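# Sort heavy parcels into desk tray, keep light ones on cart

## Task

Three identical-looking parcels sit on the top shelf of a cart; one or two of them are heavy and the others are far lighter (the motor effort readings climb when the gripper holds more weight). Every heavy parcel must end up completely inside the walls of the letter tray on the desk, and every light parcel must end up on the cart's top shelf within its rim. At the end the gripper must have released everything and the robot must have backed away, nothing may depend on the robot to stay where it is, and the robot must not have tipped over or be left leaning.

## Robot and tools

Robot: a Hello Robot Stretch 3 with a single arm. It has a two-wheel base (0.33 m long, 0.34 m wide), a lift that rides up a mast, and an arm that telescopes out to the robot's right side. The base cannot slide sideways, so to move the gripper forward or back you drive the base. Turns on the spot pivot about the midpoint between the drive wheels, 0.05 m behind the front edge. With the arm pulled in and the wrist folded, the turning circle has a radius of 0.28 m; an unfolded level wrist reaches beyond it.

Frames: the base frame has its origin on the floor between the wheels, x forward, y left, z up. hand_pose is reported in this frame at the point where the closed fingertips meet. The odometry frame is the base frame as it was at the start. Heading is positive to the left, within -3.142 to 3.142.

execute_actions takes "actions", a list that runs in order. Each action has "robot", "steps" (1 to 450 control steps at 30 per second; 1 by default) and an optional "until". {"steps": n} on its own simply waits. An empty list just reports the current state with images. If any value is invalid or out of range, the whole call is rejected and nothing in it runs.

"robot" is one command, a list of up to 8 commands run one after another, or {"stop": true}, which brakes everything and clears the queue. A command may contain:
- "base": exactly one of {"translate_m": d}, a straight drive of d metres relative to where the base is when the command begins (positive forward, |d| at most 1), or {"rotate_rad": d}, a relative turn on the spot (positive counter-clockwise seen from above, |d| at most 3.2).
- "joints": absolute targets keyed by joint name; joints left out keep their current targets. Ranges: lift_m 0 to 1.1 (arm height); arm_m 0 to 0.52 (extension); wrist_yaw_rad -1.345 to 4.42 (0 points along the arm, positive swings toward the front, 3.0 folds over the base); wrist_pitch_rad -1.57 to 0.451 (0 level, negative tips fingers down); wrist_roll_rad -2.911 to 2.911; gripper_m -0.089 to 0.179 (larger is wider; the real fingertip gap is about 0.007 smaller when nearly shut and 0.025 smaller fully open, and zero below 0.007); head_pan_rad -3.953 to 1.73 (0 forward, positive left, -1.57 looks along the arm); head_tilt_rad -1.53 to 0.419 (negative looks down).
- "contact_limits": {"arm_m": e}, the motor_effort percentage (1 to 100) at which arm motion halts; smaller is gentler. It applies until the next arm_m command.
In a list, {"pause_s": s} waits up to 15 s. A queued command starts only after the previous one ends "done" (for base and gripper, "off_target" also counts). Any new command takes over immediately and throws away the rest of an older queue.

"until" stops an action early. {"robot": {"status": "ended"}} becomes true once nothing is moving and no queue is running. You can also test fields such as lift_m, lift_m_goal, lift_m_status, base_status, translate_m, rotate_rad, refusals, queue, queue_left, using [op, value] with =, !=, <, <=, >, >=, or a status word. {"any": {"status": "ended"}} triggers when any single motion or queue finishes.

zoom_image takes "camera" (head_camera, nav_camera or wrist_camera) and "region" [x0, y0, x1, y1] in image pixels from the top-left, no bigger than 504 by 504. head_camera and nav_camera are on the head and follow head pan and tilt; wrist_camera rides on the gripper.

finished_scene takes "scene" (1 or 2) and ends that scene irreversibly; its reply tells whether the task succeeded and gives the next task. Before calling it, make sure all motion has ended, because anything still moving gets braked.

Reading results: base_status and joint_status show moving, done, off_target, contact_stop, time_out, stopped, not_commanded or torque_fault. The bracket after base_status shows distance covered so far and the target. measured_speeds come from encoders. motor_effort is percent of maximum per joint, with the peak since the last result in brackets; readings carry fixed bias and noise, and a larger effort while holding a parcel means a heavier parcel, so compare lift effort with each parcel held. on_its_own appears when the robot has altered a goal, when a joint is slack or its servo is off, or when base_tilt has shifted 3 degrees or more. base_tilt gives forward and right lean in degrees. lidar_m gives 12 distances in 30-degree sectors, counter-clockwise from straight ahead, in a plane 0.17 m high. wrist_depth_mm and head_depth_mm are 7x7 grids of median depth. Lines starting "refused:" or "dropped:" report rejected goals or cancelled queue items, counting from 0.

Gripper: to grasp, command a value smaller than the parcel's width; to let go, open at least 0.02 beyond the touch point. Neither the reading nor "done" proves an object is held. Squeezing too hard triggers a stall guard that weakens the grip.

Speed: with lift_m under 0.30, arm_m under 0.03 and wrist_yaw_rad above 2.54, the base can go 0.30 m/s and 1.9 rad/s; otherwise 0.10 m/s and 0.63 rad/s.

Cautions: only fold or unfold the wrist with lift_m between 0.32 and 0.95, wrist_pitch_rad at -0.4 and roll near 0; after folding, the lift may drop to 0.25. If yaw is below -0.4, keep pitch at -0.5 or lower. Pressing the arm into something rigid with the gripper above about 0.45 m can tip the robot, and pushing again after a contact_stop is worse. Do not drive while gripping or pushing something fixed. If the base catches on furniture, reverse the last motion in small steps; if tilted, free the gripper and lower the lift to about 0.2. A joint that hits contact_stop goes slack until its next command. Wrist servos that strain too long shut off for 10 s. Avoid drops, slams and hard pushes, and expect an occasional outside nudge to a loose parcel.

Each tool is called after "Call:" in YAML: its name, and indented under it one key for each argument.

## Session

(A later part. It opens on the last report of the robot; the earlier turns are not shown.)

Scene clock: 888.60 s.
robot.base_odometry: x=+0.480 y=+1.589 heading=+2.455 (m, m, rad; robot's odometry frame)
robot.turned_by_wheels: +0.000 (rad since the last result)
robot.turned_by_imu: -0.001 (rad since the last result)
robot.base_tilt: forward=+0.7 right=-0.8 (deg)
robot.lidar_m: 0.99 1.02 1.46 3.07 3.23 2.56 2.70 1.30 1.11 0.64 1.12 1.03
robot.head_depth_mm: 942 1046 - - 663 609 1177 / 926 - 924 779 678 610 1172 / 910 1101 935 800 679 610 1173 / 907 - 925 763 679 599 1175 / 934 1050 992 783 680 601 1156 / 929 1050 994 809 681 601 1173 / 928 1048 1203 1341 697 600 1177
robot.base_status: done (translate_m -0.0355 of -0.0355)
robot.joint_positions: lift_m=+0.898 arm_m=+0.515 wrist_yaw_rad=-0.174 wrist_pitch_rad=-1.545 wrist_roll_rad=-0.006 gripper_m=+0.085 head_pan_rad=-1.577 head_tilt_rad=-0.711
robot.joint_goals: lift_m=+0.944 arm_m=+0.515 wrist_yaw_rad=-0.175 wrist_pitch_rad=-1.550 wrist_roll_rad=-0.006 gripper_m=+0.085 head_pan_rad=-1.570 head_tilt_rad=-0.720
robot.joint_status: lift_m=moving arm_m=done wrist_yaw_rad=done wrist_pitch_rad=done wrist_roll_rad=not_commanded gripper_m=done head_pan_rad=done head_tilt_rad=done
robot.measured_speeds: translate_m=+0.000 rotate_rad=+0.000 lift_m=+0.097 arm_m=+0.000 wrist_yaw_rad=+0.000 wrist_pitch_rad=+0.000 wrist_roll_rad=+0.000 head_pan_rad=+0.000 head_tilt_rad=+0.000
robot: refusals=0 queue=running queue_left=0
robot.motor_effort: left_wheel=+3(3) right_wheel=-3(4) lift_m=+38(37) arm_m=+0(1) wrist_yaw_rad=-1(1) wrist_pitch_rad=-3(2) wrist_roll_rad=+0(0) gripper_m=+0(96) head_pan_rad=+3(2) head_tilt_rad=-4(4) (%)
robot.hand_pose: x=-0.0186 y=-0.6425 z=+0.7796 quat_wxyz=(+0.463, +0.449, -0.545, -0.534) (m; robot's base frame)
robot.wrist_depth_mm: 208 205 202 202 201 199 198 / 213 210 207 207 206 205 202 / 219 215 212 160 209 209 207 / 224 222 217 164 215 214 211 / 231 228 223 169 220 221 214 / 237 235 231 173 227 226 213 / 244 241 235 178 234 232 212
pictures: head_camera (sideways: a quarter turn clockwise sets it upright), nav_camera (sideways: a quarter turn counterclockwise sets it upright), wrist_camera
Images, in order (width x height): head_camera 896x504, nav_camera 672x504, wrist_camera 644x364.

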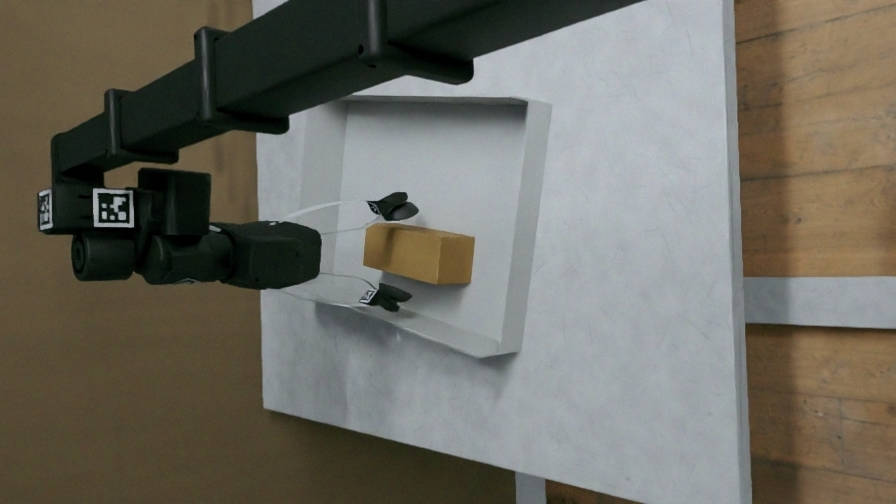

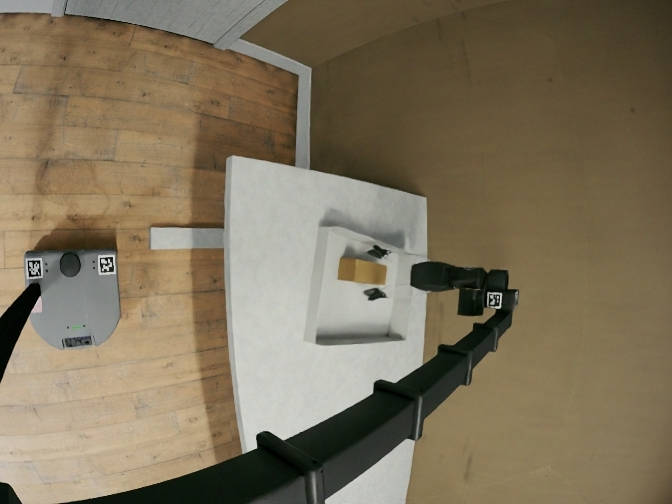

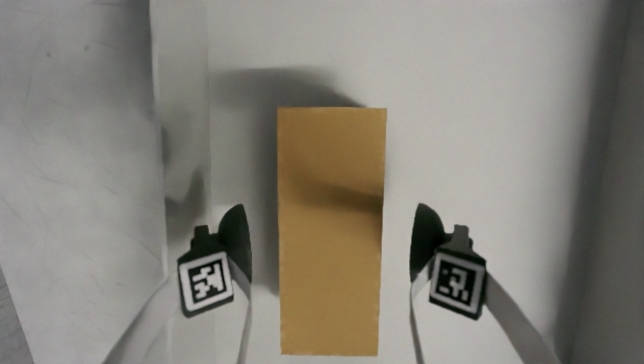

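Call:
execute_actions:
  actions:
    - {"robot": {"base": {"rotate_rad": 1.444}, "joints": {"arm_m": 0.424, "lift_m": 0.95, "wrist_yaw_rad": -0.369, "gripper_m": 0.095}}, "steps": 200, "until": {"robot": {"base_status": ["!=", "moving"]}}}
    - {"robot": {"base": {"translate_m": 1.0}}, "steps": 400, "until": {"robot": {"translate_m": [">=", 0.9]}}}
    - {"robot": {"base": {"translate_m": 0.975}}, "steps": 450, "until": {"robot": {"base_status": ["!=", "moving"]}}}
    - {"robot": {"base": {"rotate_rad": 0.413}}, "steps": 200, "until": {"robot": {"status": "ended"}}}

Scene clock: 1012.30 s.
robot.base_odometry: x=-0.884 y=+0.302 heading=-1.972 (m, m, rad; robot's odometry frame)
robot.turned_by_wheels: +1.857 (rad since the last result)
robot.turned_by_imu: +1.856 (rad since the last result)
robot.base_tilt: forward=+0.8 right=-0.8 (deg)
robot.lidar_m: 1.20 1.42 2.98 2.70 2.86 2.51 1.51 0.91 0.30 0.31 0.42 1.72
robot.head_depth_mm: 653 - 874 955 1149 1299 1168 / - 777 870 839 747 685 1149 / - 811 896 859 749 673 853 / 687 - 963 865 732 687 1034 / 731 827 943 843 749 885 1110 / 749 851 976 846 750 964 1137 / 770 877 1024 1164 769 1029 1175
robot.base_status: done (rotate_rad +0.4128 of +0.4130)
robot.joint_positions: lift_m=+0.950 arm_m=+0.424 wrist_yaw_rad=-0.366 wrist_pitch_rad=-1.545 wrist_roll_rad=-0.006 gripper_m=+0.095 head_pan_rad=-1.577 head_tilt_rad=-0.711
robot.joint_goals: lift_m=+0.950 arm_m=+0.424 wrist_yaw_rad=-0.369 wrist_pitch_rad=-1.550 wrist_roll_rad=-0.006 gripper_m=+0.095 head_pan_rad=-1.570 head_tilt_rad=-0.720
robot.joint_status: lift_m=done arm_m=done wrist_yaw_rad=done wrist_pitch_rad=done wrist_roll_rad=not_commanded gripper_m=done head_pan_rad=done head_tilt_rad=done
robot.measured_speeds: translate_m=+0.000 rotate_rad=+0.000 lift_m=+0.000 arm_m=+0.000 wrist_yaw_rad=+0.000 wrist_pitch_rad=+0.000 wrist_roll_rad=+0.000 head_pan_rad=+0.000 head_tilt_rad=+0.000
robot: refusals=0 queue=done queue_left=0
robot.motor_effort: left_wheel=-4(8) right_wheel=+4(12) lift_m=+37(37) arm_m=-3(3) wrist_yaw_rad=-3(4) wrist_pitch_rad=-2(3) wrist_roll_rad=+0(0) gripper_m=+0(51) head_pan_rad=+2(3) head_tilt_rad=-4(2) (%)
robot.hand_pose: x=-0.0154 y=-0.5528 z=+0.8314 quat_wxyz=(+0.410, +0.395, -0.586, -0.577) (m; robot's base frame)
robot.wrist_depth_mm: 283 275 283 307 308 678 779 / 529 271 314 315 318 312 282 / - 278 324 275 320 320 296 / - 334 334 281 332 328 304 / - 343 342 287 342 335 - / - 352 353 351 350 322 - / - 352 361 360 360 355 -
pictures: head_camera (sideways: a quarter turn clockwise sets it upright), nav_camera (sideways: a quarter turn counterclockwise sets it upright), wrist_camera
Images, in order (width x height): head_camera 896x504, nav_camera 672x504, wrist_camera 644x364.

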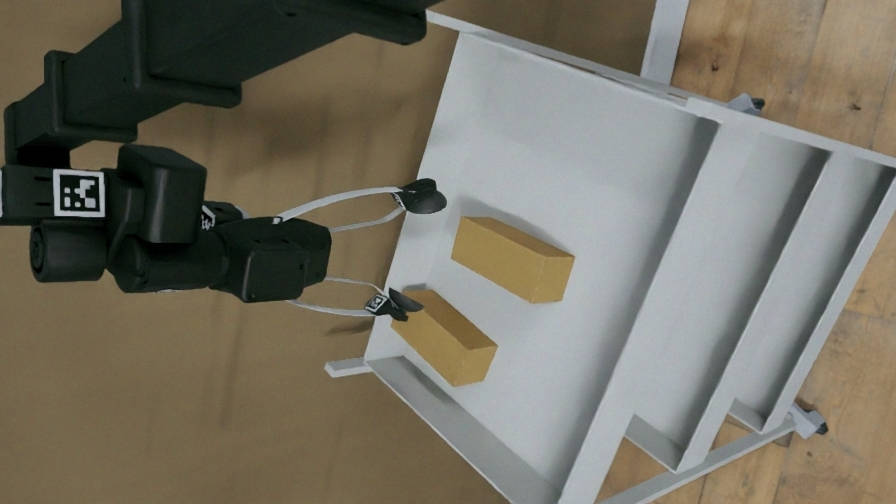

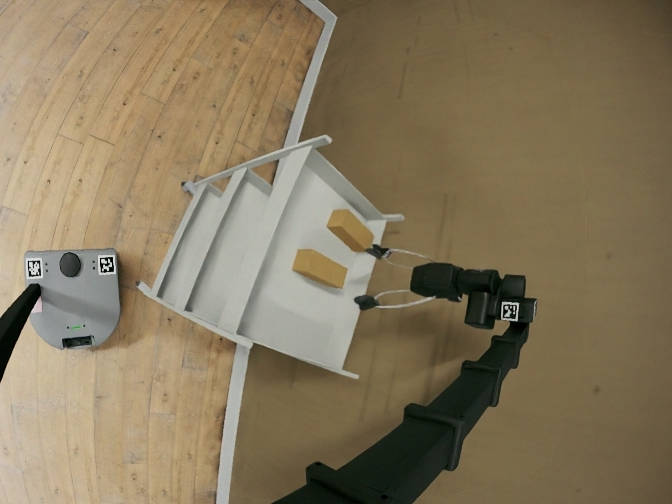

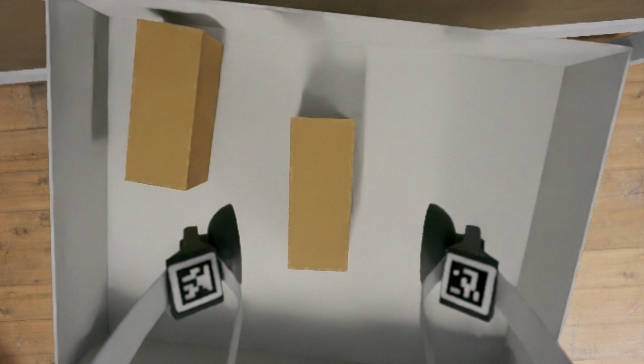

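Call:
execute_actions:
  actions:
    - {"robot": [{"base": {"translate_m": 0.0045}, "joints": {"lift_m": 0.811, "wrist_yaw_rad": -0.397}}, {"joints": {"gripper_m": 0.02}}, {"joints": {"lift_m": 0.83}}], "steps": 300, "until": {"robot": {"status": "ended"}}}

Scene clock: 1043.50 s.
robot.base_odometry: x=-0.885 y=+0.298 heading=-1.972 (m, m, rad; robot's odometry frame)
robot.turned_by_wheels: +0.000 (rad since the last result)
robot.turned_by_imu: -0.001 (rad since the last result)
robot.base_tilt: forward=+0.7 right=-0.9 (deg)
robot.lidar_m: 1.20 1.42 2.97 2.69 2.86 2.51 1.52 0.91 0.30 0.32 0.42 1.73
robot.head_depth_mm: 666 747 838 - - 1304 1172 / 680 754 - 843 747 686 1155 / 696 757 937 852 748 672 853 / 714 788 - 765 731 869 1035 / 733 830 944 842 750 903 1110 / 750 854 978 859 750 960 1139 / 771 880 1027 1177 768 1267 1179
robot.base_status: done (translate_m +0.0045 of +0.0045)
robot.joint_positions: lift_m=+0.829 arm_m=+0.424 wrist_yaw_rad=-0.394 wrist_pitch_rad=-1.545 wrist_roll_rad=-0.006 gripper_m=+0.021 head_pan_rad=-1.577 head_tilt_rad=-0.711
robot.joint_goals: lift_m=+0.830 arm_m=+0.424 wrist_yaw_rad=-0.397 wrist_pitch_rad=-1.550 wrist_roll_rad=-0.006 gripper_m=+0.020 head_pan_rad=-1.570 head_tilt_rad=-0.720
robot.joint_status: lift_m=done arm_m=done wrist_yaw_rad=done wrist_pitch_rad=done wrist_roll_rad=not_commanded gripper_m=done head_pan_rad=done head_tilt_rad=done
robot.measured_speeds: translate_m=+0.000 rotate_rad=+0.000 lift_m=+0.000 arm_m=+0.000 wrist_yaw_rad=+0.000 wrist_pitch_rad=+0.000 wrist_roll_rad=+0.000 head_pan_rad=+0.000 head_tilt_rad=+0.000
robot: refusals=0 queue=done queue_left=0
robot.motor_effort: left_wheel=-3(3) right_wheel=+5(10) lift_m=+37(35) arm_m=-3(3) wrist_yaw_rad=-4(3) wrist_pitch_rad=-2(2) wrist_roll_rad=+0(0) gripper_m=-15(100) head_pan_rad=+2(2) head_tilt_rad=-4(4) (%)
robot.hand_pose: x=-0.0149 y=-0.5530 z=+0.7114 quat_wxyz=(+0.402, +0.387, -0.592, -0.582) (m; robot's base frame)
robot.wrist_depth_mm: 147 177 196 194 193 193 191 / 151 183 200 199 198 196 195 / 154 190 204 131 201 201 201 / 159 199 211 135 207 206 206 / 164 217 216 138 175 211 211 / 225 223 221 142 143 218 217 / 231 230 228 146 223 223 223
pictures: head_camera (sideways: a quarter turn clockwise sets it upright), nav_camera (sideways: a quarter turn counterclockwise sets it upright), wrist_camera
Images, in order (width x height): head_camera 896x504, nav_camera 672x504, wrist_camera 644x364.

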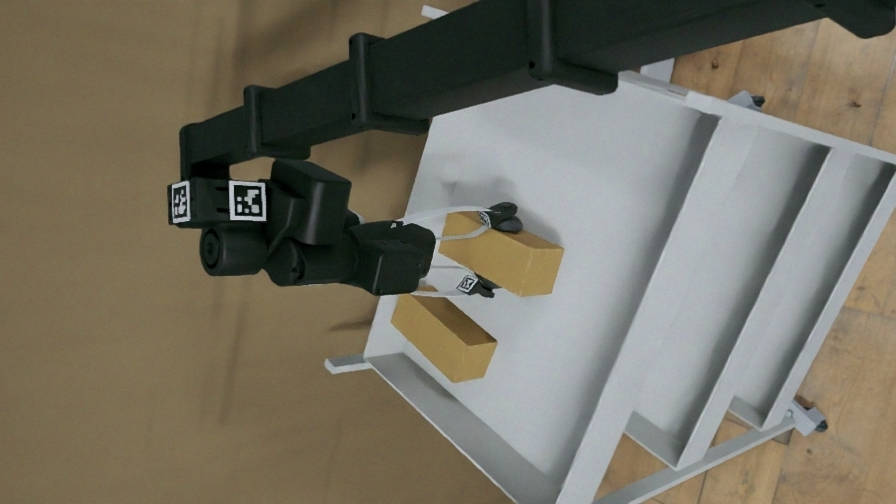

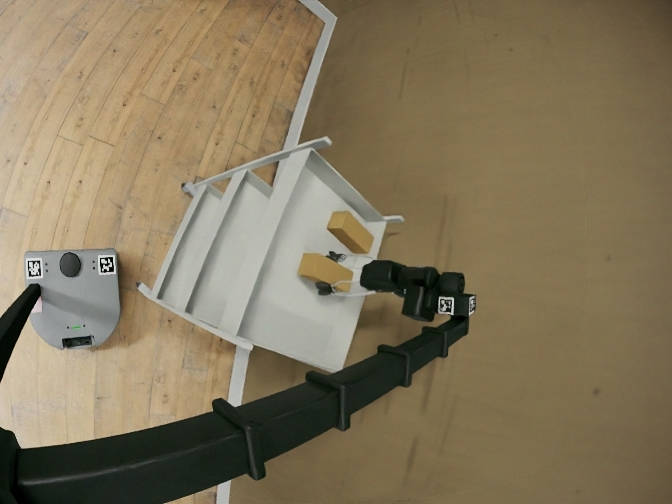

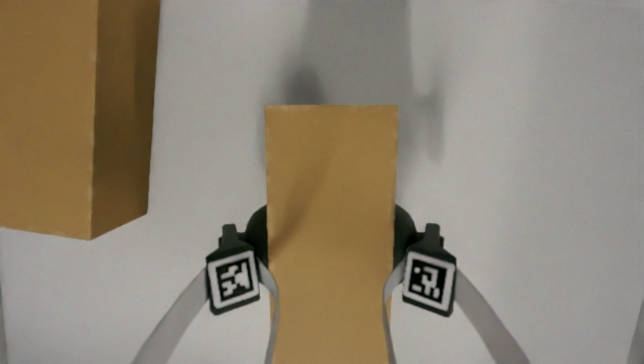

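Call:
execute_actions:
  actions: []

Scene clock: 1047.03 s.
robot.base_odometry: x=-0.885 y=+0.298 heading=-1.972 (m, m, rad; robot's odometry frame)
robot.turned_by_wheels: +0.000 (rad since the last result)
robot.turned_by_imu: +0.000 (rad since the last result)
robot.base_tilt: forward=+0.7 right=-0.8 (deg)
robot.lidar_m: 1.20 1.42 2.97 2.69 2.87 2.51 1.52 0.91 0.30 0.32 0.42 1.73
robot.head_depth_mm: 666 745 837 - - 1299 1172 / 679 754 - 841 747 685 1150 / 696 757 939 853 749 673 853 / 713 787 - 763 730 871 1038 / 732 831 946 842 750 904 1107 / 750 857 977 859 751 963 1140 / 771 879 1028 1175 770 1264 1176
robot.base_status: done (translate_m +0.0045 of +0.0045)
robot.joint_positions: lift_m=+0.829 arm_m=+0.424 wrist_yaw_rad=-0.394 wrist_pitch_rad=-1.545 wrist_roll_rad=-0.006 gripper_m=+0.021 head_pan_rad=-1.577 head_tilt_rad=-0.711
robot.joint_goals: lift_m=+0.830 arm_m=+0.424 wrist_yaw_rad=-0.397 wrist_pitch_rad=-1.550 wrist_roll_rad=-0.006 gripper_m=+0.020 head_pan_rad=-1.570 head_tilt_rad=-0.720
robot.joint_status: lift_m=done arm_m=done wrist_yaw_rad=done wrist_pitch_rad=done wrist_roll_rad=not_commanded gripper_m=done head_pan_rad=done head_tilt_rad=done
robot.measured_speeds: translate_m=+0.000 rotate_rad=+0.000 lift_m=+0.000 arm_m=+0.000 wrist_yaw_rad=+0.000 wrist_pitch_rad=+0.000 wrist_roll_rad=+0.000 head_pan_rad=+0.000 head_tilt_rad=+0.000
robot: refusals=0 queue=done queue_left=0
robot.motor_effort: left_wheel=-2(4) right_wheel=+5(5) lift_m=+37(38) arm_m=-3(3) wrist_yaw_rad=-4(4) wrist_pitch_rad=-2(2) wrist_roll_rad=+0(0) gripper_m=-16(15) head_pan_rad=+3(2) head_tilt_rad=-3(3) (%)
robot.hand_pose: x=-0.0149 y=-0.5530 z=+0.7114 quat_wxyz=(+0.402, +0.387, -0.592, -0.582) (m; robot's base frame)
robot.wrist_depth_mm: 147 176 196 195 193 192 191 / 151 183 201 199 199 197 195 / 155 191 205 131 202 202 200 / 159 198 211 135 207 207 205 / 163 218 215 138 175 212 211 / 225 223 222 142 142 217 217 / 232 231 229 146 225 224 222
pictures: head_camera (sideways: a quarter turn clockwise sets it upright), nav_camera (sideways: a quarter turn counterclockwise sets it upright), wrist_camera
Images, in order (width x height): head_camera 896x504, nav_camera 672x504, wrist_camera 644x364.

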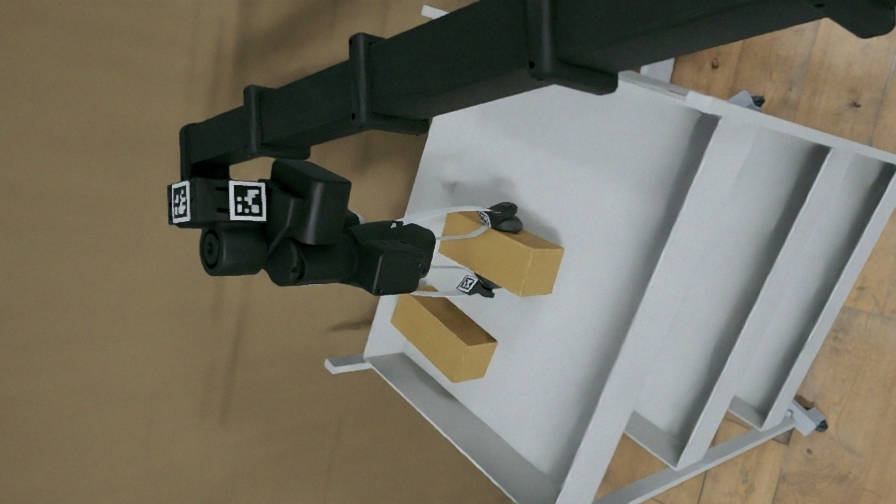

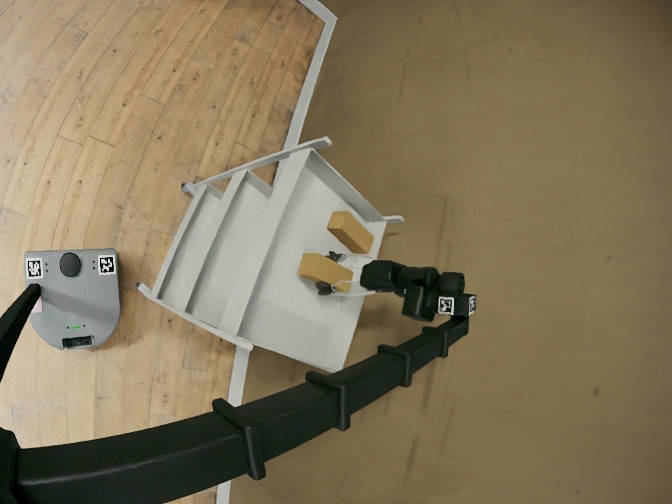

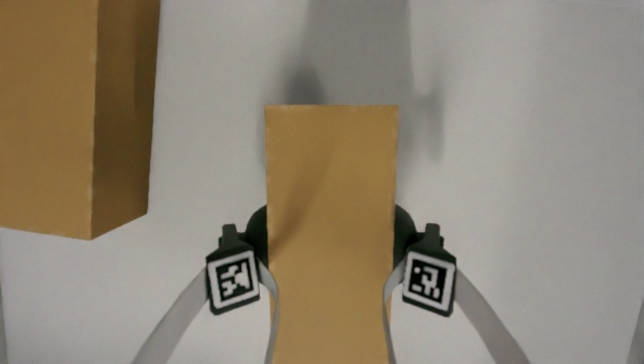

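Call:
execute_actions:
  actions:
    - {"robot": [{"joints": {"lift_m": 0.812}}, {"joints": {"gripper_m": 0.092}}], "steps": 200, "until": {"robot": {"status": "ended"}}}
    - {"robot": {"joints": {"lift_m": 0.875}}, "steps": 100, "until": {"robot": {"lift_m": [">", 0.862]}}}
    - {"robot": {"base": {"translate_m": 0.1017}, "joints": {"arm_m": 0.517, "wrist_yaw_rad": -0.535, "wrist_pitch_rad": -1.465}}, "steps": 200, "until": {"robot": {"status": "ended"}}}

Scene clock: 1105.80 s.
robot.base_odometry: x=-0.925 y=+0.204 heading=-1.972 (m, m, rad; robot's odometry frame)
robot.turned_by_wheels: +0.000 (rad since the last result)
robot.turned_by_imu: -0.001 (rad since the last result)
robot.base_tilt: forward=+0.8 right=-0.8 (deg)
robot.lidar_m: 1.10 1.30 2.94 2.68 3.48 2.61 1.57 0.94 0.35 0.37 0.49 1.73
robot.head_depth_mm: 692 772 844 - 730 658 1112 / 704 - 945 856 746 685 865 / 708 838 932 864 731 886 1051 / 733 - 976 842 749 920 1118 / 762 862 1001 866 767 959 1146 / 781 887 1028 1189 768 1278 1155 / 800 912 1067 1267 1485 1334 1177
robot.base_status: done (translate_m +0.1017 of +0.1017)
robot.joint_positions: lift_m=+0.875 arm_m=+0.517 wrist_yaw_rad=-0.533 wrist_pitch_rad=-1.468 wrist_roll_rad=-0.006 gripper_m=+0.092 head_pan_rad=-1.577 head_tilt_rad=-0.711
robot.joint_goals: lift_m=+0.875 arm_m=+0.517 wrist_yaw_rad=-0.535 wrist_pitch_rad=-1.465 wrist_roll_rad=-0.006 gripper_m=+0.092 head_pan_rad=-1.570 head_tilt_rad=-0.720
robot.joint_status: lift_m=done arm_m=done wrist_yaw_rad=done wrist_pitch_rad=done wrist_roll_rad=not_commanded gripper_m=done head_pan_rad=done head_tilt_rad=done
robot.measured_speeds: translate_m=+0.000 rotate_rad=+0.000 lift_m=+0.000 arm_m=+0.000 wrist_yaw_rad=+0.000 wrist_pitch_rad=+0.000 wrist_roll_rad=+0.000 head_pan_rad=+0.000 head_tilt_rad=+0.000
robot: refusals=0 queue=done queue_left=0
robot.motor_effort: left_wheel=-4(5) right_wheel=+5(10) lift_m=+36(38) arm_m=+0(1) wrist_yaw_rad=-3(4) wrist_pitch_rad=+1(2) wrist_roll_rad=+0(0) gripper_m=+0(95) head_pan_rad=+2(2) head_tilt_rad=-4(3) (%)
robot.hand_pose: x=-0.0227 y=-0.6635 z=+0.7559 quat_wxyz=(+0.384, +0.321, -0.629, -0.595) (m; robot's base frame)
robot.wrist_depth_mm: 256 285 336 393 478 607 801 / 348 160 422 478 249 246 246 / 561 667 254 202 251 249 249 / 968 950 257 205 256 253 251 / 981 965 261 206 259 205 254 / 983 996 265 209 264 206 257 / - - 264 268 267 239 261
pictures: head_camera (sideways: a quarter turn clockwise sets it upright), nav_camera (sideways: a quarter turn counterclockwise sets it upright), wrist_camera
Images, in order (width x height): head_camera 896x504, nav_camera 672x504, wrist_camera 644x364.

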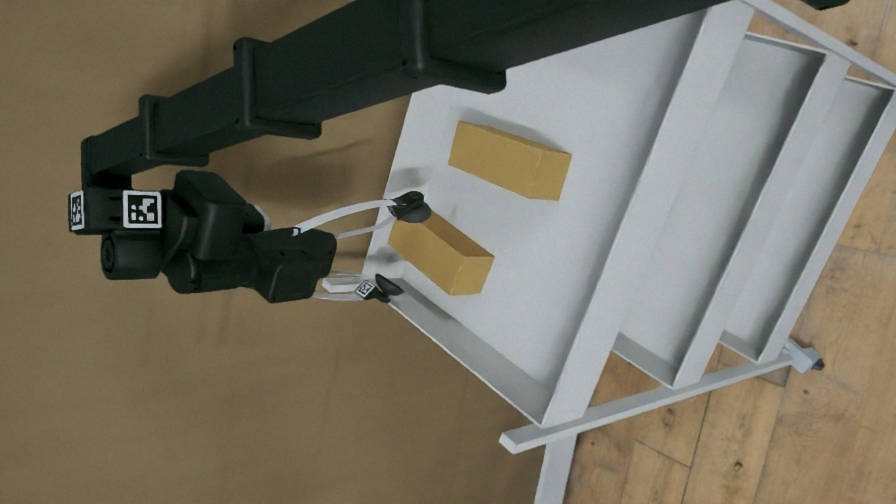

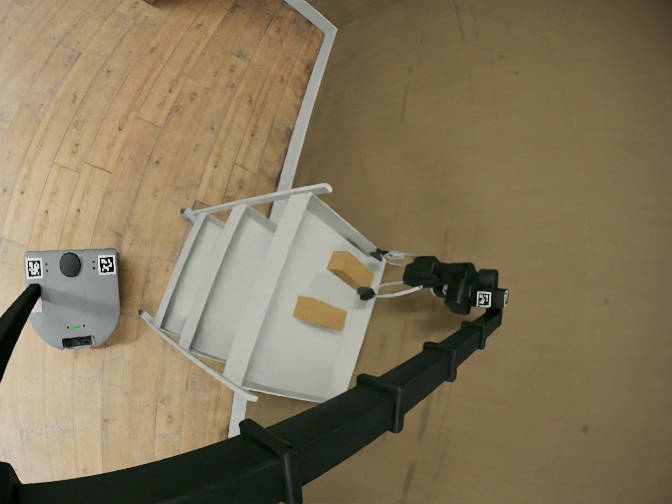

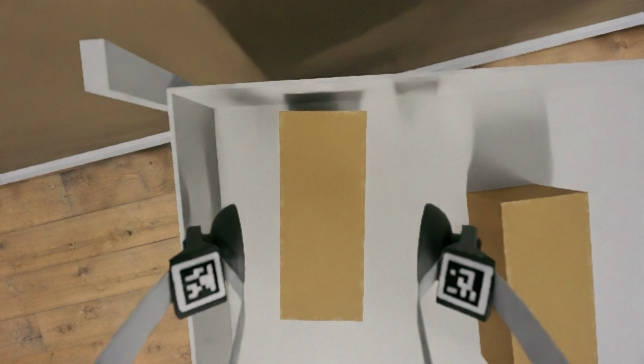

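Call:
execute_actions:
  actions: []

Scene clock: 1148.67 s.
robot.base_odometry: x=-0.925 y=+0.204 heading=-1.972 (m, m, rad; robot's odometry frame)
robot.turned_by_wheels: +0.000 (rad since the last result)
robot.turned_by_imu: +0.000 (rad since the last result)
robot.base_tilt: forward=+0.7 right=-0.9 (deg)
robot.lidar_m: 1.10 1.30 2.94 2.69 3.47 2.61 1.58 0.94 0.35 0.37 0.49 1.73
robot.head_depth_mm: 691 770 843 - 730 657 1110 / 703 - 944 855 746 686 862 / 707 840 933 864 732 885 1051 / 734 - 977 843 749 918 1118 / 761 863 1000 867 768 955 1151 / 779 889 1028 1186 769 1285 1157 / 800 915 1067 1270 1482 1334 1178
robot.base_status: done (translate_m +0.1017 of +0.1017)
robot.joint_positions: lift_m=+0.875 arm_m=+0.517 wrist_yaw_rad=-0.533 wrist_pitch_rad=-1.468 wrist_roll_rad=-0.006 gripper_m=+0.092 head_pan_rad=-1.577 head_tilt_rad=-0.711
robot.joint_goals: lift_m=+0.875 arm_m=+0.517 wrist_yaw_rad=-0.535 wrist_pitch_rad=-1.465 wrist_roll_rad=-0.006 gripper_m=+0.092 head_pan_rad=-1.570 head_tilt_rad=-0.720
robot.joint_status: lift_m=done arm_m=done wrist_yaw_rad=done wrist_pitch_rad=done wrist_roll_rad=not_commanded gripper_m=done head_pan_rad=done head_tilt_rad=done
robot.measured_speeds: translate_m=+0.000 rotate_rad=+0.000 lift_m=+0.000 arm_m=+0.000 wrist_yaw_rad=+0.000 wrist_pitch_rad=+0.000 wrist_roll_rad=+0.000 head_pan_rad=+0.000 head_tilt_rad=+0.000
robot: refusals=0 queue=done queue_left=0
robot.motor_effort: left_wheel=-3(4) right_wheel=+5(5) lift_m=+36(37) arm_m=+0(0) wrist_yaw_rad=-3(3) wrist_pitch_rad=+1(1) wrist_roll_rad=+0(0) gripper_m=+0(0) head_pan_rad=+3(2) head_tilt_rad=-4(2) (%)
robot.hand_pose: x=-0.0227 y=-0.6635 z=+0.7559 quat_wxyz=(+0.384, +0.321, -0.629, -0.595) (m; robot's base frame)
robot.wrist_depth_mm: 257 285 334 395 481 614 798 / 347 160 422 474 250 245 247 / 566 675 254 201 251 250 248 / 960 967 258 205 254 252 250 / 986 973 260 207 259 204 253 / 973 983 265 209 263 206 258 / - - 264 268 267 239 261
pictures: head_camera (sideways: a quarter turn clockwise sets it upright), nav_camera (sideways: a quarter turn counterclockwise sets it upright), wrist_camera
Images, in order (width x height): head_camera 896x504, nav_camera 672x504, wrist_camera 644x364.

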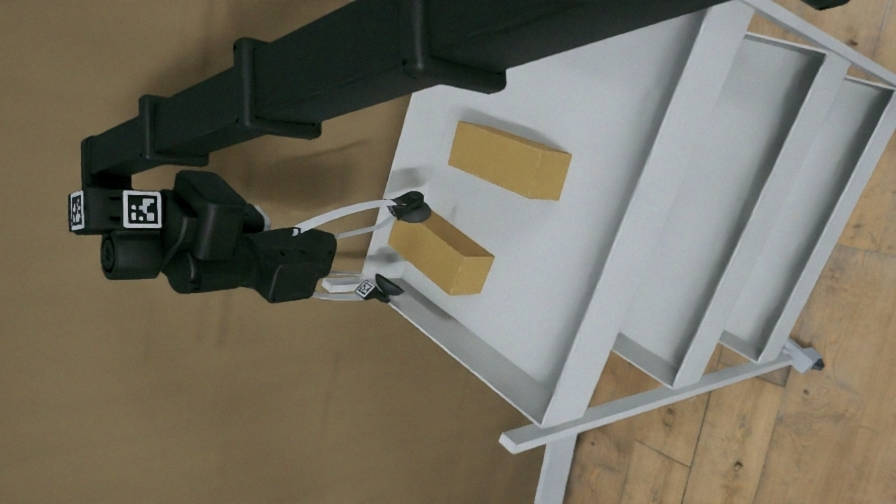

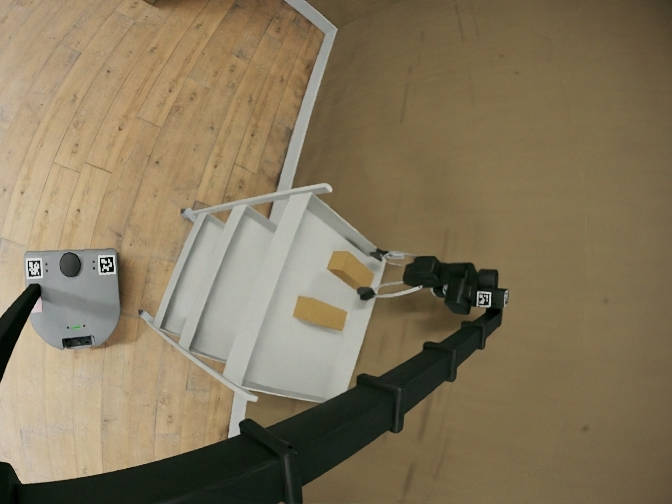

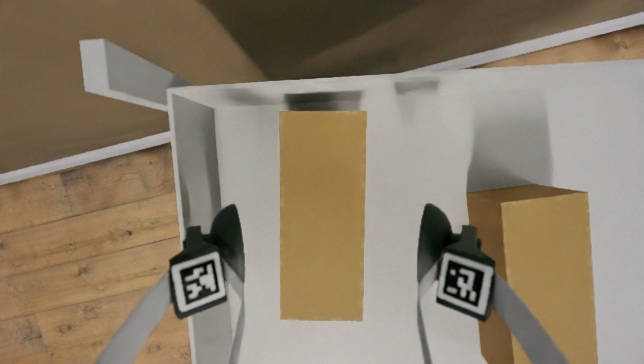

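Call:
execute_actions:
  actions:
    - {"robot": [{"base": {"translate_m": 0.004}, "joints": {"lift_m": 0.811}}, {"joints": {"gripper_m": 0.02}}, {"joints": {"lift_m": 0.835}}], "steps": 200, "until": {"robot": {"status": "ended"}}}

Scene clock: 1161.70 s.
robot.base_odometry: x=-0.927 y=+0.200 heading=-1.972 (m, m, rad; robot's odometry frame)
robot.turned_by_wheels: +0.000 (rad since the last result)
robot.turned_by_imu: -0.001 (rad since the last result)
robot.base_tilt: forward=+0.7 right=-0.9 (deg)
robot.lidar_m: 1.09 1.30 2.94 2.68 3.48 2.62 1.58 0.95 0.35 0.37 0.49 1.73
robot.head_depth_mm: 693 776 872 - - 679 854 / 708 780 - 844 731 686 893 / 725 - 946 867 731 887 1050 / 744 - - 823 748 917 1117 / 762 862 1000 867 767 961 1151 / 781 888 1034 1211 767 1284 1175 / 803 916 1070 1273 1489 1333 1175
robot.base_status: done (translate_m +0.0040 of +0.0040)
robot.joint_positions: lift_m=+0.834 arm_m=+0.517 wrist_yaw_rad=-0.533 wrist_pitch_rad=-1.468 wrist_roll_rad=-0.006 gripper_m=+0.021 head_pan_rad=-1.577 head_tilt_rad=-0.711
robot.joint_goals: lift_m=+0.835 arm_m=+0.517 wrist_yaw_rad=-0.535 wrist_pitch_rad=-1.465 wrist_roll_rad=-0.006 gripper_m=+0.020 head_pan_rad=-1.570 head_tilt_rad=-0.720
robot.joint_status: lift_m=done arm_m=done wrist_yaw_rad=done wrist_pitch_rad=done wrist_roll_rad=not_commanded gripper_m=done head_pan_rad=done head_tilt_rad=done
robot.measured_speeds: translate_m=+0.000 rotate_rad=+0.000 lift_m=+0.000 arm_m=+0.000 wrist_yaw_rad=+0.000 wrist_pitch_rad=+0.000 wrist_roll_rad=+0.000 head_pan_rad=+0.000 head_tilt_rad=+0.000
robot: refusals=0 queue=done queue_left=0
robot.motor_effort: left_wheel=-3(3) right_wheel=+4(11) lift_m=+40(41) arm_m=+0(0) wrist_yaw_rad=-3(3) wrist_pitch_rad=+1(1) wrist_roll_rad=+0(0) gripper_m=-16(100) head_pan_rad=+3(2) head_tilt_rad=-4(3) (%)
robot.hand_pose: x=-0.0228 y=-0.6636 z=+0.7157 quat_wxyz=(+0.384, +0.321, -0.630, -0.594) (m; robot's base frame)
robot.wrist_depth_mm: 113 283 338 398 455 545 656 / 363 147 189 157 190 206 205 / 574 183 214 143 210 210 209 / 916 897 215 143 212 213 210 / 935 918 212 142 142 209 162 / 939 943 192 141 141 210 163 / 964 964 224 140 222 206 166
pictures: head_camera (sideways: a quarter turn clockwise sets it upright), nav_camera (sideways: a quarter turn counterclockwise sets it upright), wrist_camera
Images, in order (width x height): head_camera 896x504, nav_camera 672x504, wrist_camera 644x364.

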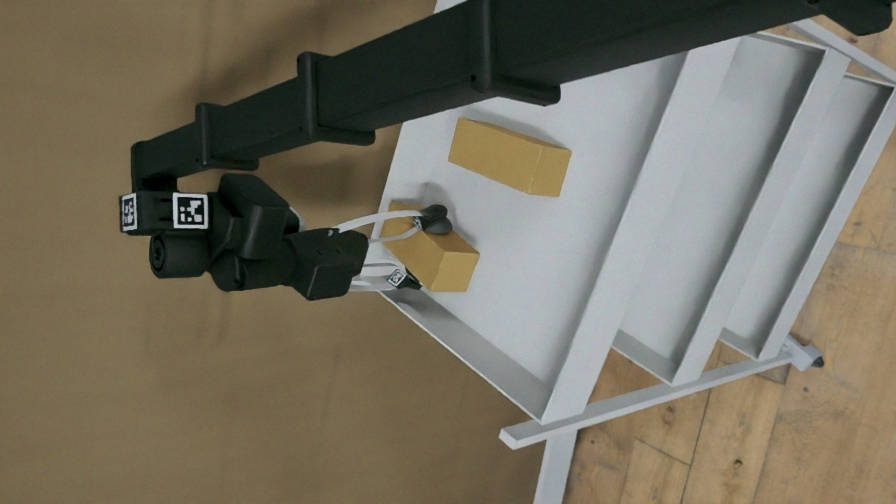

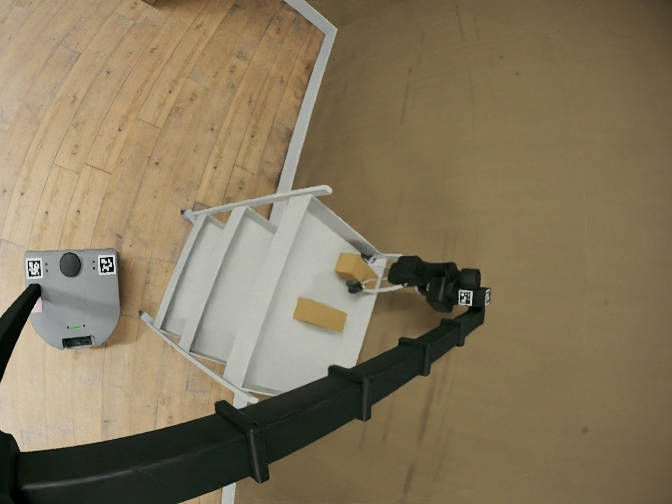

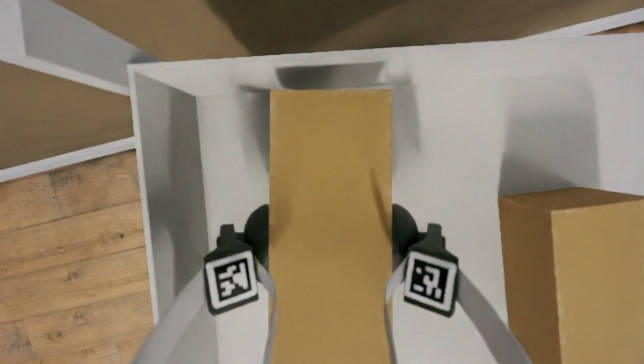

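Call:
execute_actions:
  actions: []

Scene clock: 1170.07 s.
robot.base_odometry: x=-0.927 y=+0.200 heading=-1.972 (m, m, rad; robot's odometry frame)
robot.turned_by_wheels: +0.000 (rad since the last result)
robot.turned_by_imu: +0.000 (rad since the last result)
robot.base_tilt: forward=+0.8 right=-0.8 (deg)
robot.lidar_m: 1.10 1.30 2.95 2.68 3.47 2.62 1.58 0.95 0.35 0.37 0.49 1.73
robot.head_depth_mm: 692 774 873 - - 678 853 / 709 779 - 847 731 686 893 / 726 - 945 867 734 884 1052 / 743 - - 820 749 921 1115 / 762 865 999 867 768 958 1150 / 781 888 1031 1214 768 1286 1175 / 803 917 1069 1270 1489 1336 1178
robot.base_status: done (translate_m +0.0040 of +0.0040)
robot.joint_positions: lift_m=+0.834 arm_m=+0.517 wrist_yaw_rad=-0.533 wrist_pitch_rad=-1.468 wrist_roll_rad=-0.006 gripper_m=+0.021 head_pan_rad=-1.577 head_tilt_rad=-0.711
robot.joint_goals: lift_m=+0.835 arm_m=+0.517 wrist_yaw_rad=-0.535 wrist_pitch_rad=-1.465 wrist_roll_rad=-0.006 gripper_m=+0.020 head_pan_rad=-1.570 head_tilt_rad=-0.720
robot.joint_status: lift_m=done arm_m=done wrist_yaw_rad=done wrist_pitch_rad=done wrist_roll_rad=not_commanded gripper_m=done head_pan_rad=done head_tilt_rad=done
robot.measured_speeds: translate_m=+0.000 rotate_rad=+0.000 lift_m=+0.000 arm_m=+0.000 wrist_yaw_rad=+0.000 wrist_pitch_rad=+0.000 wrist_roll_rad=+0.000 head_pan_rad=+0.000 head_tilt_rad=+0.000
robot: refusals=0 queue=done queue_left=0
robot.motor_effort: left_wheel=-3(3) right_wheel=+4(4) lift_m=+41(40) arm_m=+0(0) wrist_yaw_rad=-3(3) wrist_pitch_rad=+1(1) wrist_roll_rad=+0(0) gripper_m=-16(16) head_pan_rad=+2(3) head_tilt_rad=-4(4) (%)
robot.hand_pose: x=-0.0228 y=-0.6636 z=+0.7157 quat_wxyz=(+0.384, +0.321, -0.630, -0.594) (m; robot's base frame)
robot.wrist_depth_mm: 113 283 339 398 455 549 651 / 362 147 189 157 189 206 205 / 568 184 214 143 210 211 209 / 924 906 216 143 213 212 210 / 933 910 212 142 142 209 161 / 958 921 191 141 141 208 164 / 964 949 225 140 221 205 166
pictures: head_camera (sideways: a quarter turn clockwise sets it upright), nav_camera (sideways: a quarter turn counterclockwise sets it upright), wrist_camera
Images, in order (width x height): head_camera 896x504, nav_camera 672x504, wrist_camera 644x364.

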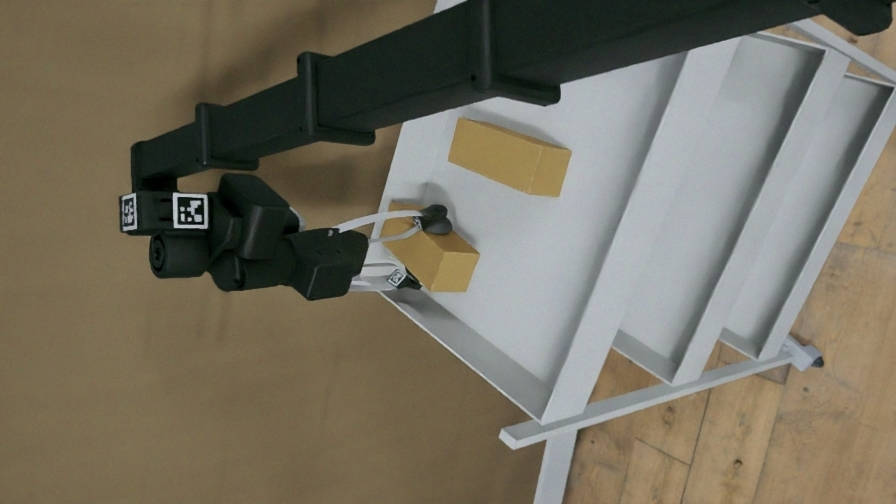

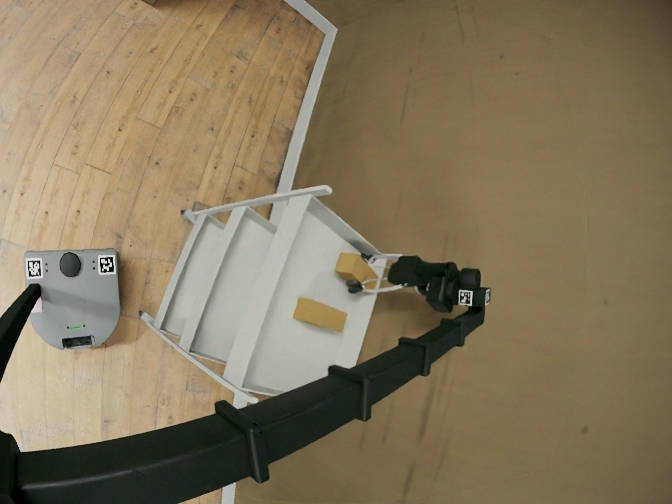

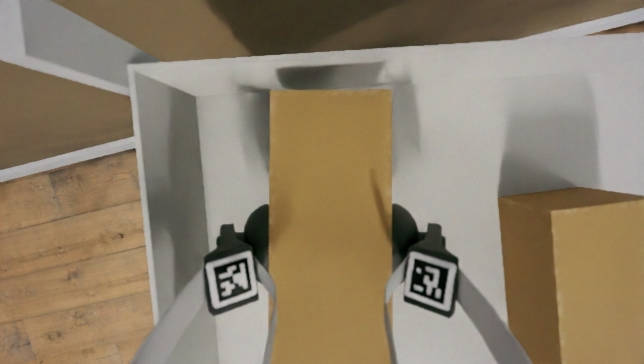

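Call:
execute_actions:
  actions:
    - {"robot": {"joints": {"lift_m": 0.98}}, "steps": 100, "until": {"robot": {"lift_m": [">=", 0.9]}}}
    - {"robot": {"base": {"rotate_rad": -0.4619}, "joints": {"arm_m": 0.475, "wrist_yaw_rad": -0.25, "head_pan_rad": -3.0, "head_tilt_rad": -0.45}}, "steps": 100, "until": {"robot": {"base_status": ["!=", "moving"]}}}
    - {"robot": {"base": {"translate_m": -1.0}, "joints": {"wrist_pitch_rad": -1.4}}, "steps": 400, "until": {"robot": {"translate_m": ["<=", -0.9155]}}}
    - {"robot": {"base": {"translate_m": -1.0}}, "steps": 400, "until": {"robot": {"translate_m": ["<=", -0.45]}}}

Scene clock: 1306.60 s.
robot.base_odometry: x=+0.112 y=+1.089 heading=-2.434 (m, m, rad; robot's odometry frame)
robot.turned_by_wheels: -0.462 (rad since the last result)
robot.turned_by_imu: -0.459 (rad since the last result)
robot.base_tilt: forward=+0.5 right=-0.5 (deg)
robot.lidar_m: 1.40 2.45 2.99 2.43 2.74 1.68 1.26 1.27 1.13 1.05 1.06 1.31
robot.head_depth_mm: 1460 1582 1658 - - - - / 1453 1576 1656 1316 - - - / 1446 1571 1653 1149 1957 1662 - / 1445 1569 1651 1157 1957 1695 - / 1442 1551 1639 1160 1839 1675 - / 1434 1554 1654 1162 1965 1704 - / 1431 1546 1683 1853 1974 - -
robot.base_status: moving (translate_m -0.4500 of -1.0000)
robot.joint_positions: lift_m=+0.979 arm_m=+0.475 wrist_yaw_rad=-0.253 wrist_pitch_rad=-1.410 wrist_roll_rad=-0.006 gripper_m=+0.021 head_pan_rad=-2.993 head_tilt_rad=-0.458
robot.joint_goals: lift_m=+0.980 arm_m=+0.475 wrist_yaw_rad=-0.250 wrist_pitch_rad=-1.400 wrist_roll_rad=-0.006 gripper_m=+0.020 head_pan_rad=-3.000 head_tilt_rad=-0.450
robot.joint_status: lift_m=done arm_m=done wrist_yaw_rad=done wrist_pitch_rad=done wrist_roll_rad=not_commanded gripper_m=done head_pan_rad=done head_tilt_rad=done
robot.measured_speeds: translate_m=-0.100 rotate_rad=+0.000 lift_m=+0.000 arm_m=+0.000 wrist_yaw_rad=+0.000 wrist_pitch_rad=+0.000 wrist_roll_rad=+0.000 head_pan_rad=+0.000 head_tilt_rad=+0.000
robot: refusals=0 queue=running queue_left=0
robot.motor_effort: left_wheel=+1(9) right_wheel=-5(10) lift_m=+41(40) arm_m=-3(4) wrist_yaw_rad=+4(5) wrist_pitch_rad=+4(5) wrist_roll_rad=+0(0) gripper_m=-16(17) head_pan_rad=-3(27) head_tilt_rad=+1(19) (%)
robot.hand_pose: x=-0.0259 y=-0.6368 z=+0.8612 quat_wxyz=(+0.478, +0.388, -0.590, -0.522) (m; robot's base frame)
robot.wrist_depth_mm: 540 633 768 958 - - - / 673 819 - - - - - / 893 - - 147 - - - / - - - 145 - - - / - - - 143 143 - - / - - - 141 140 - - / - - - 139 - - -
pictures: head_camera (sideways: a quarter turn clockwise sets it upright), nav_camera (sideways: a quarter turn counterclockwise sets it upright), wrist_camera
Images, in order (width x height): head_camera 896x504, nav_camera 672x504, wrist_camera 644x364.

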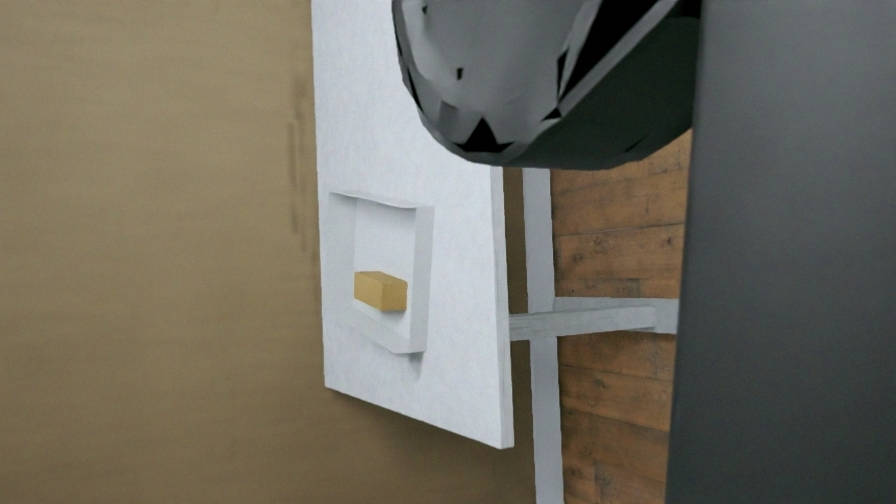

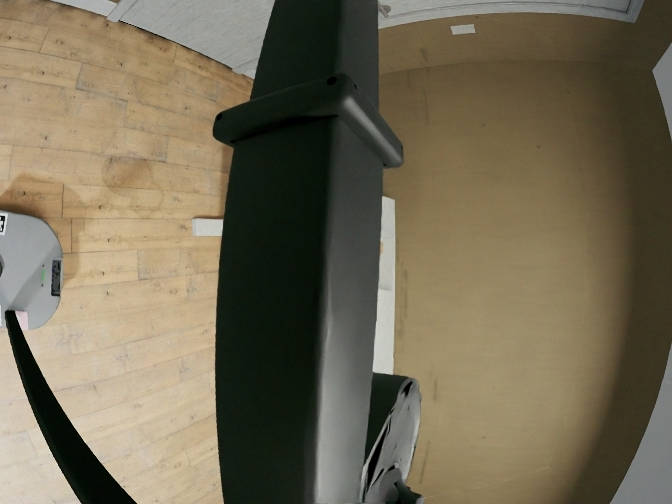

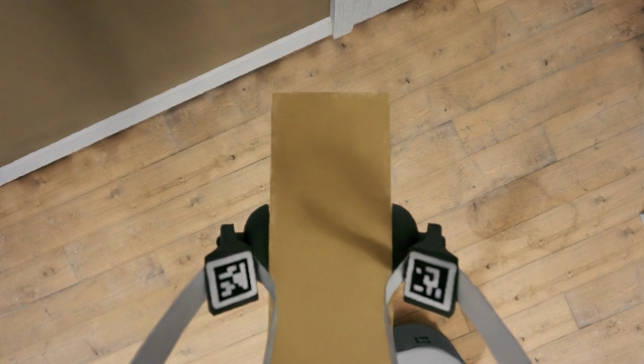

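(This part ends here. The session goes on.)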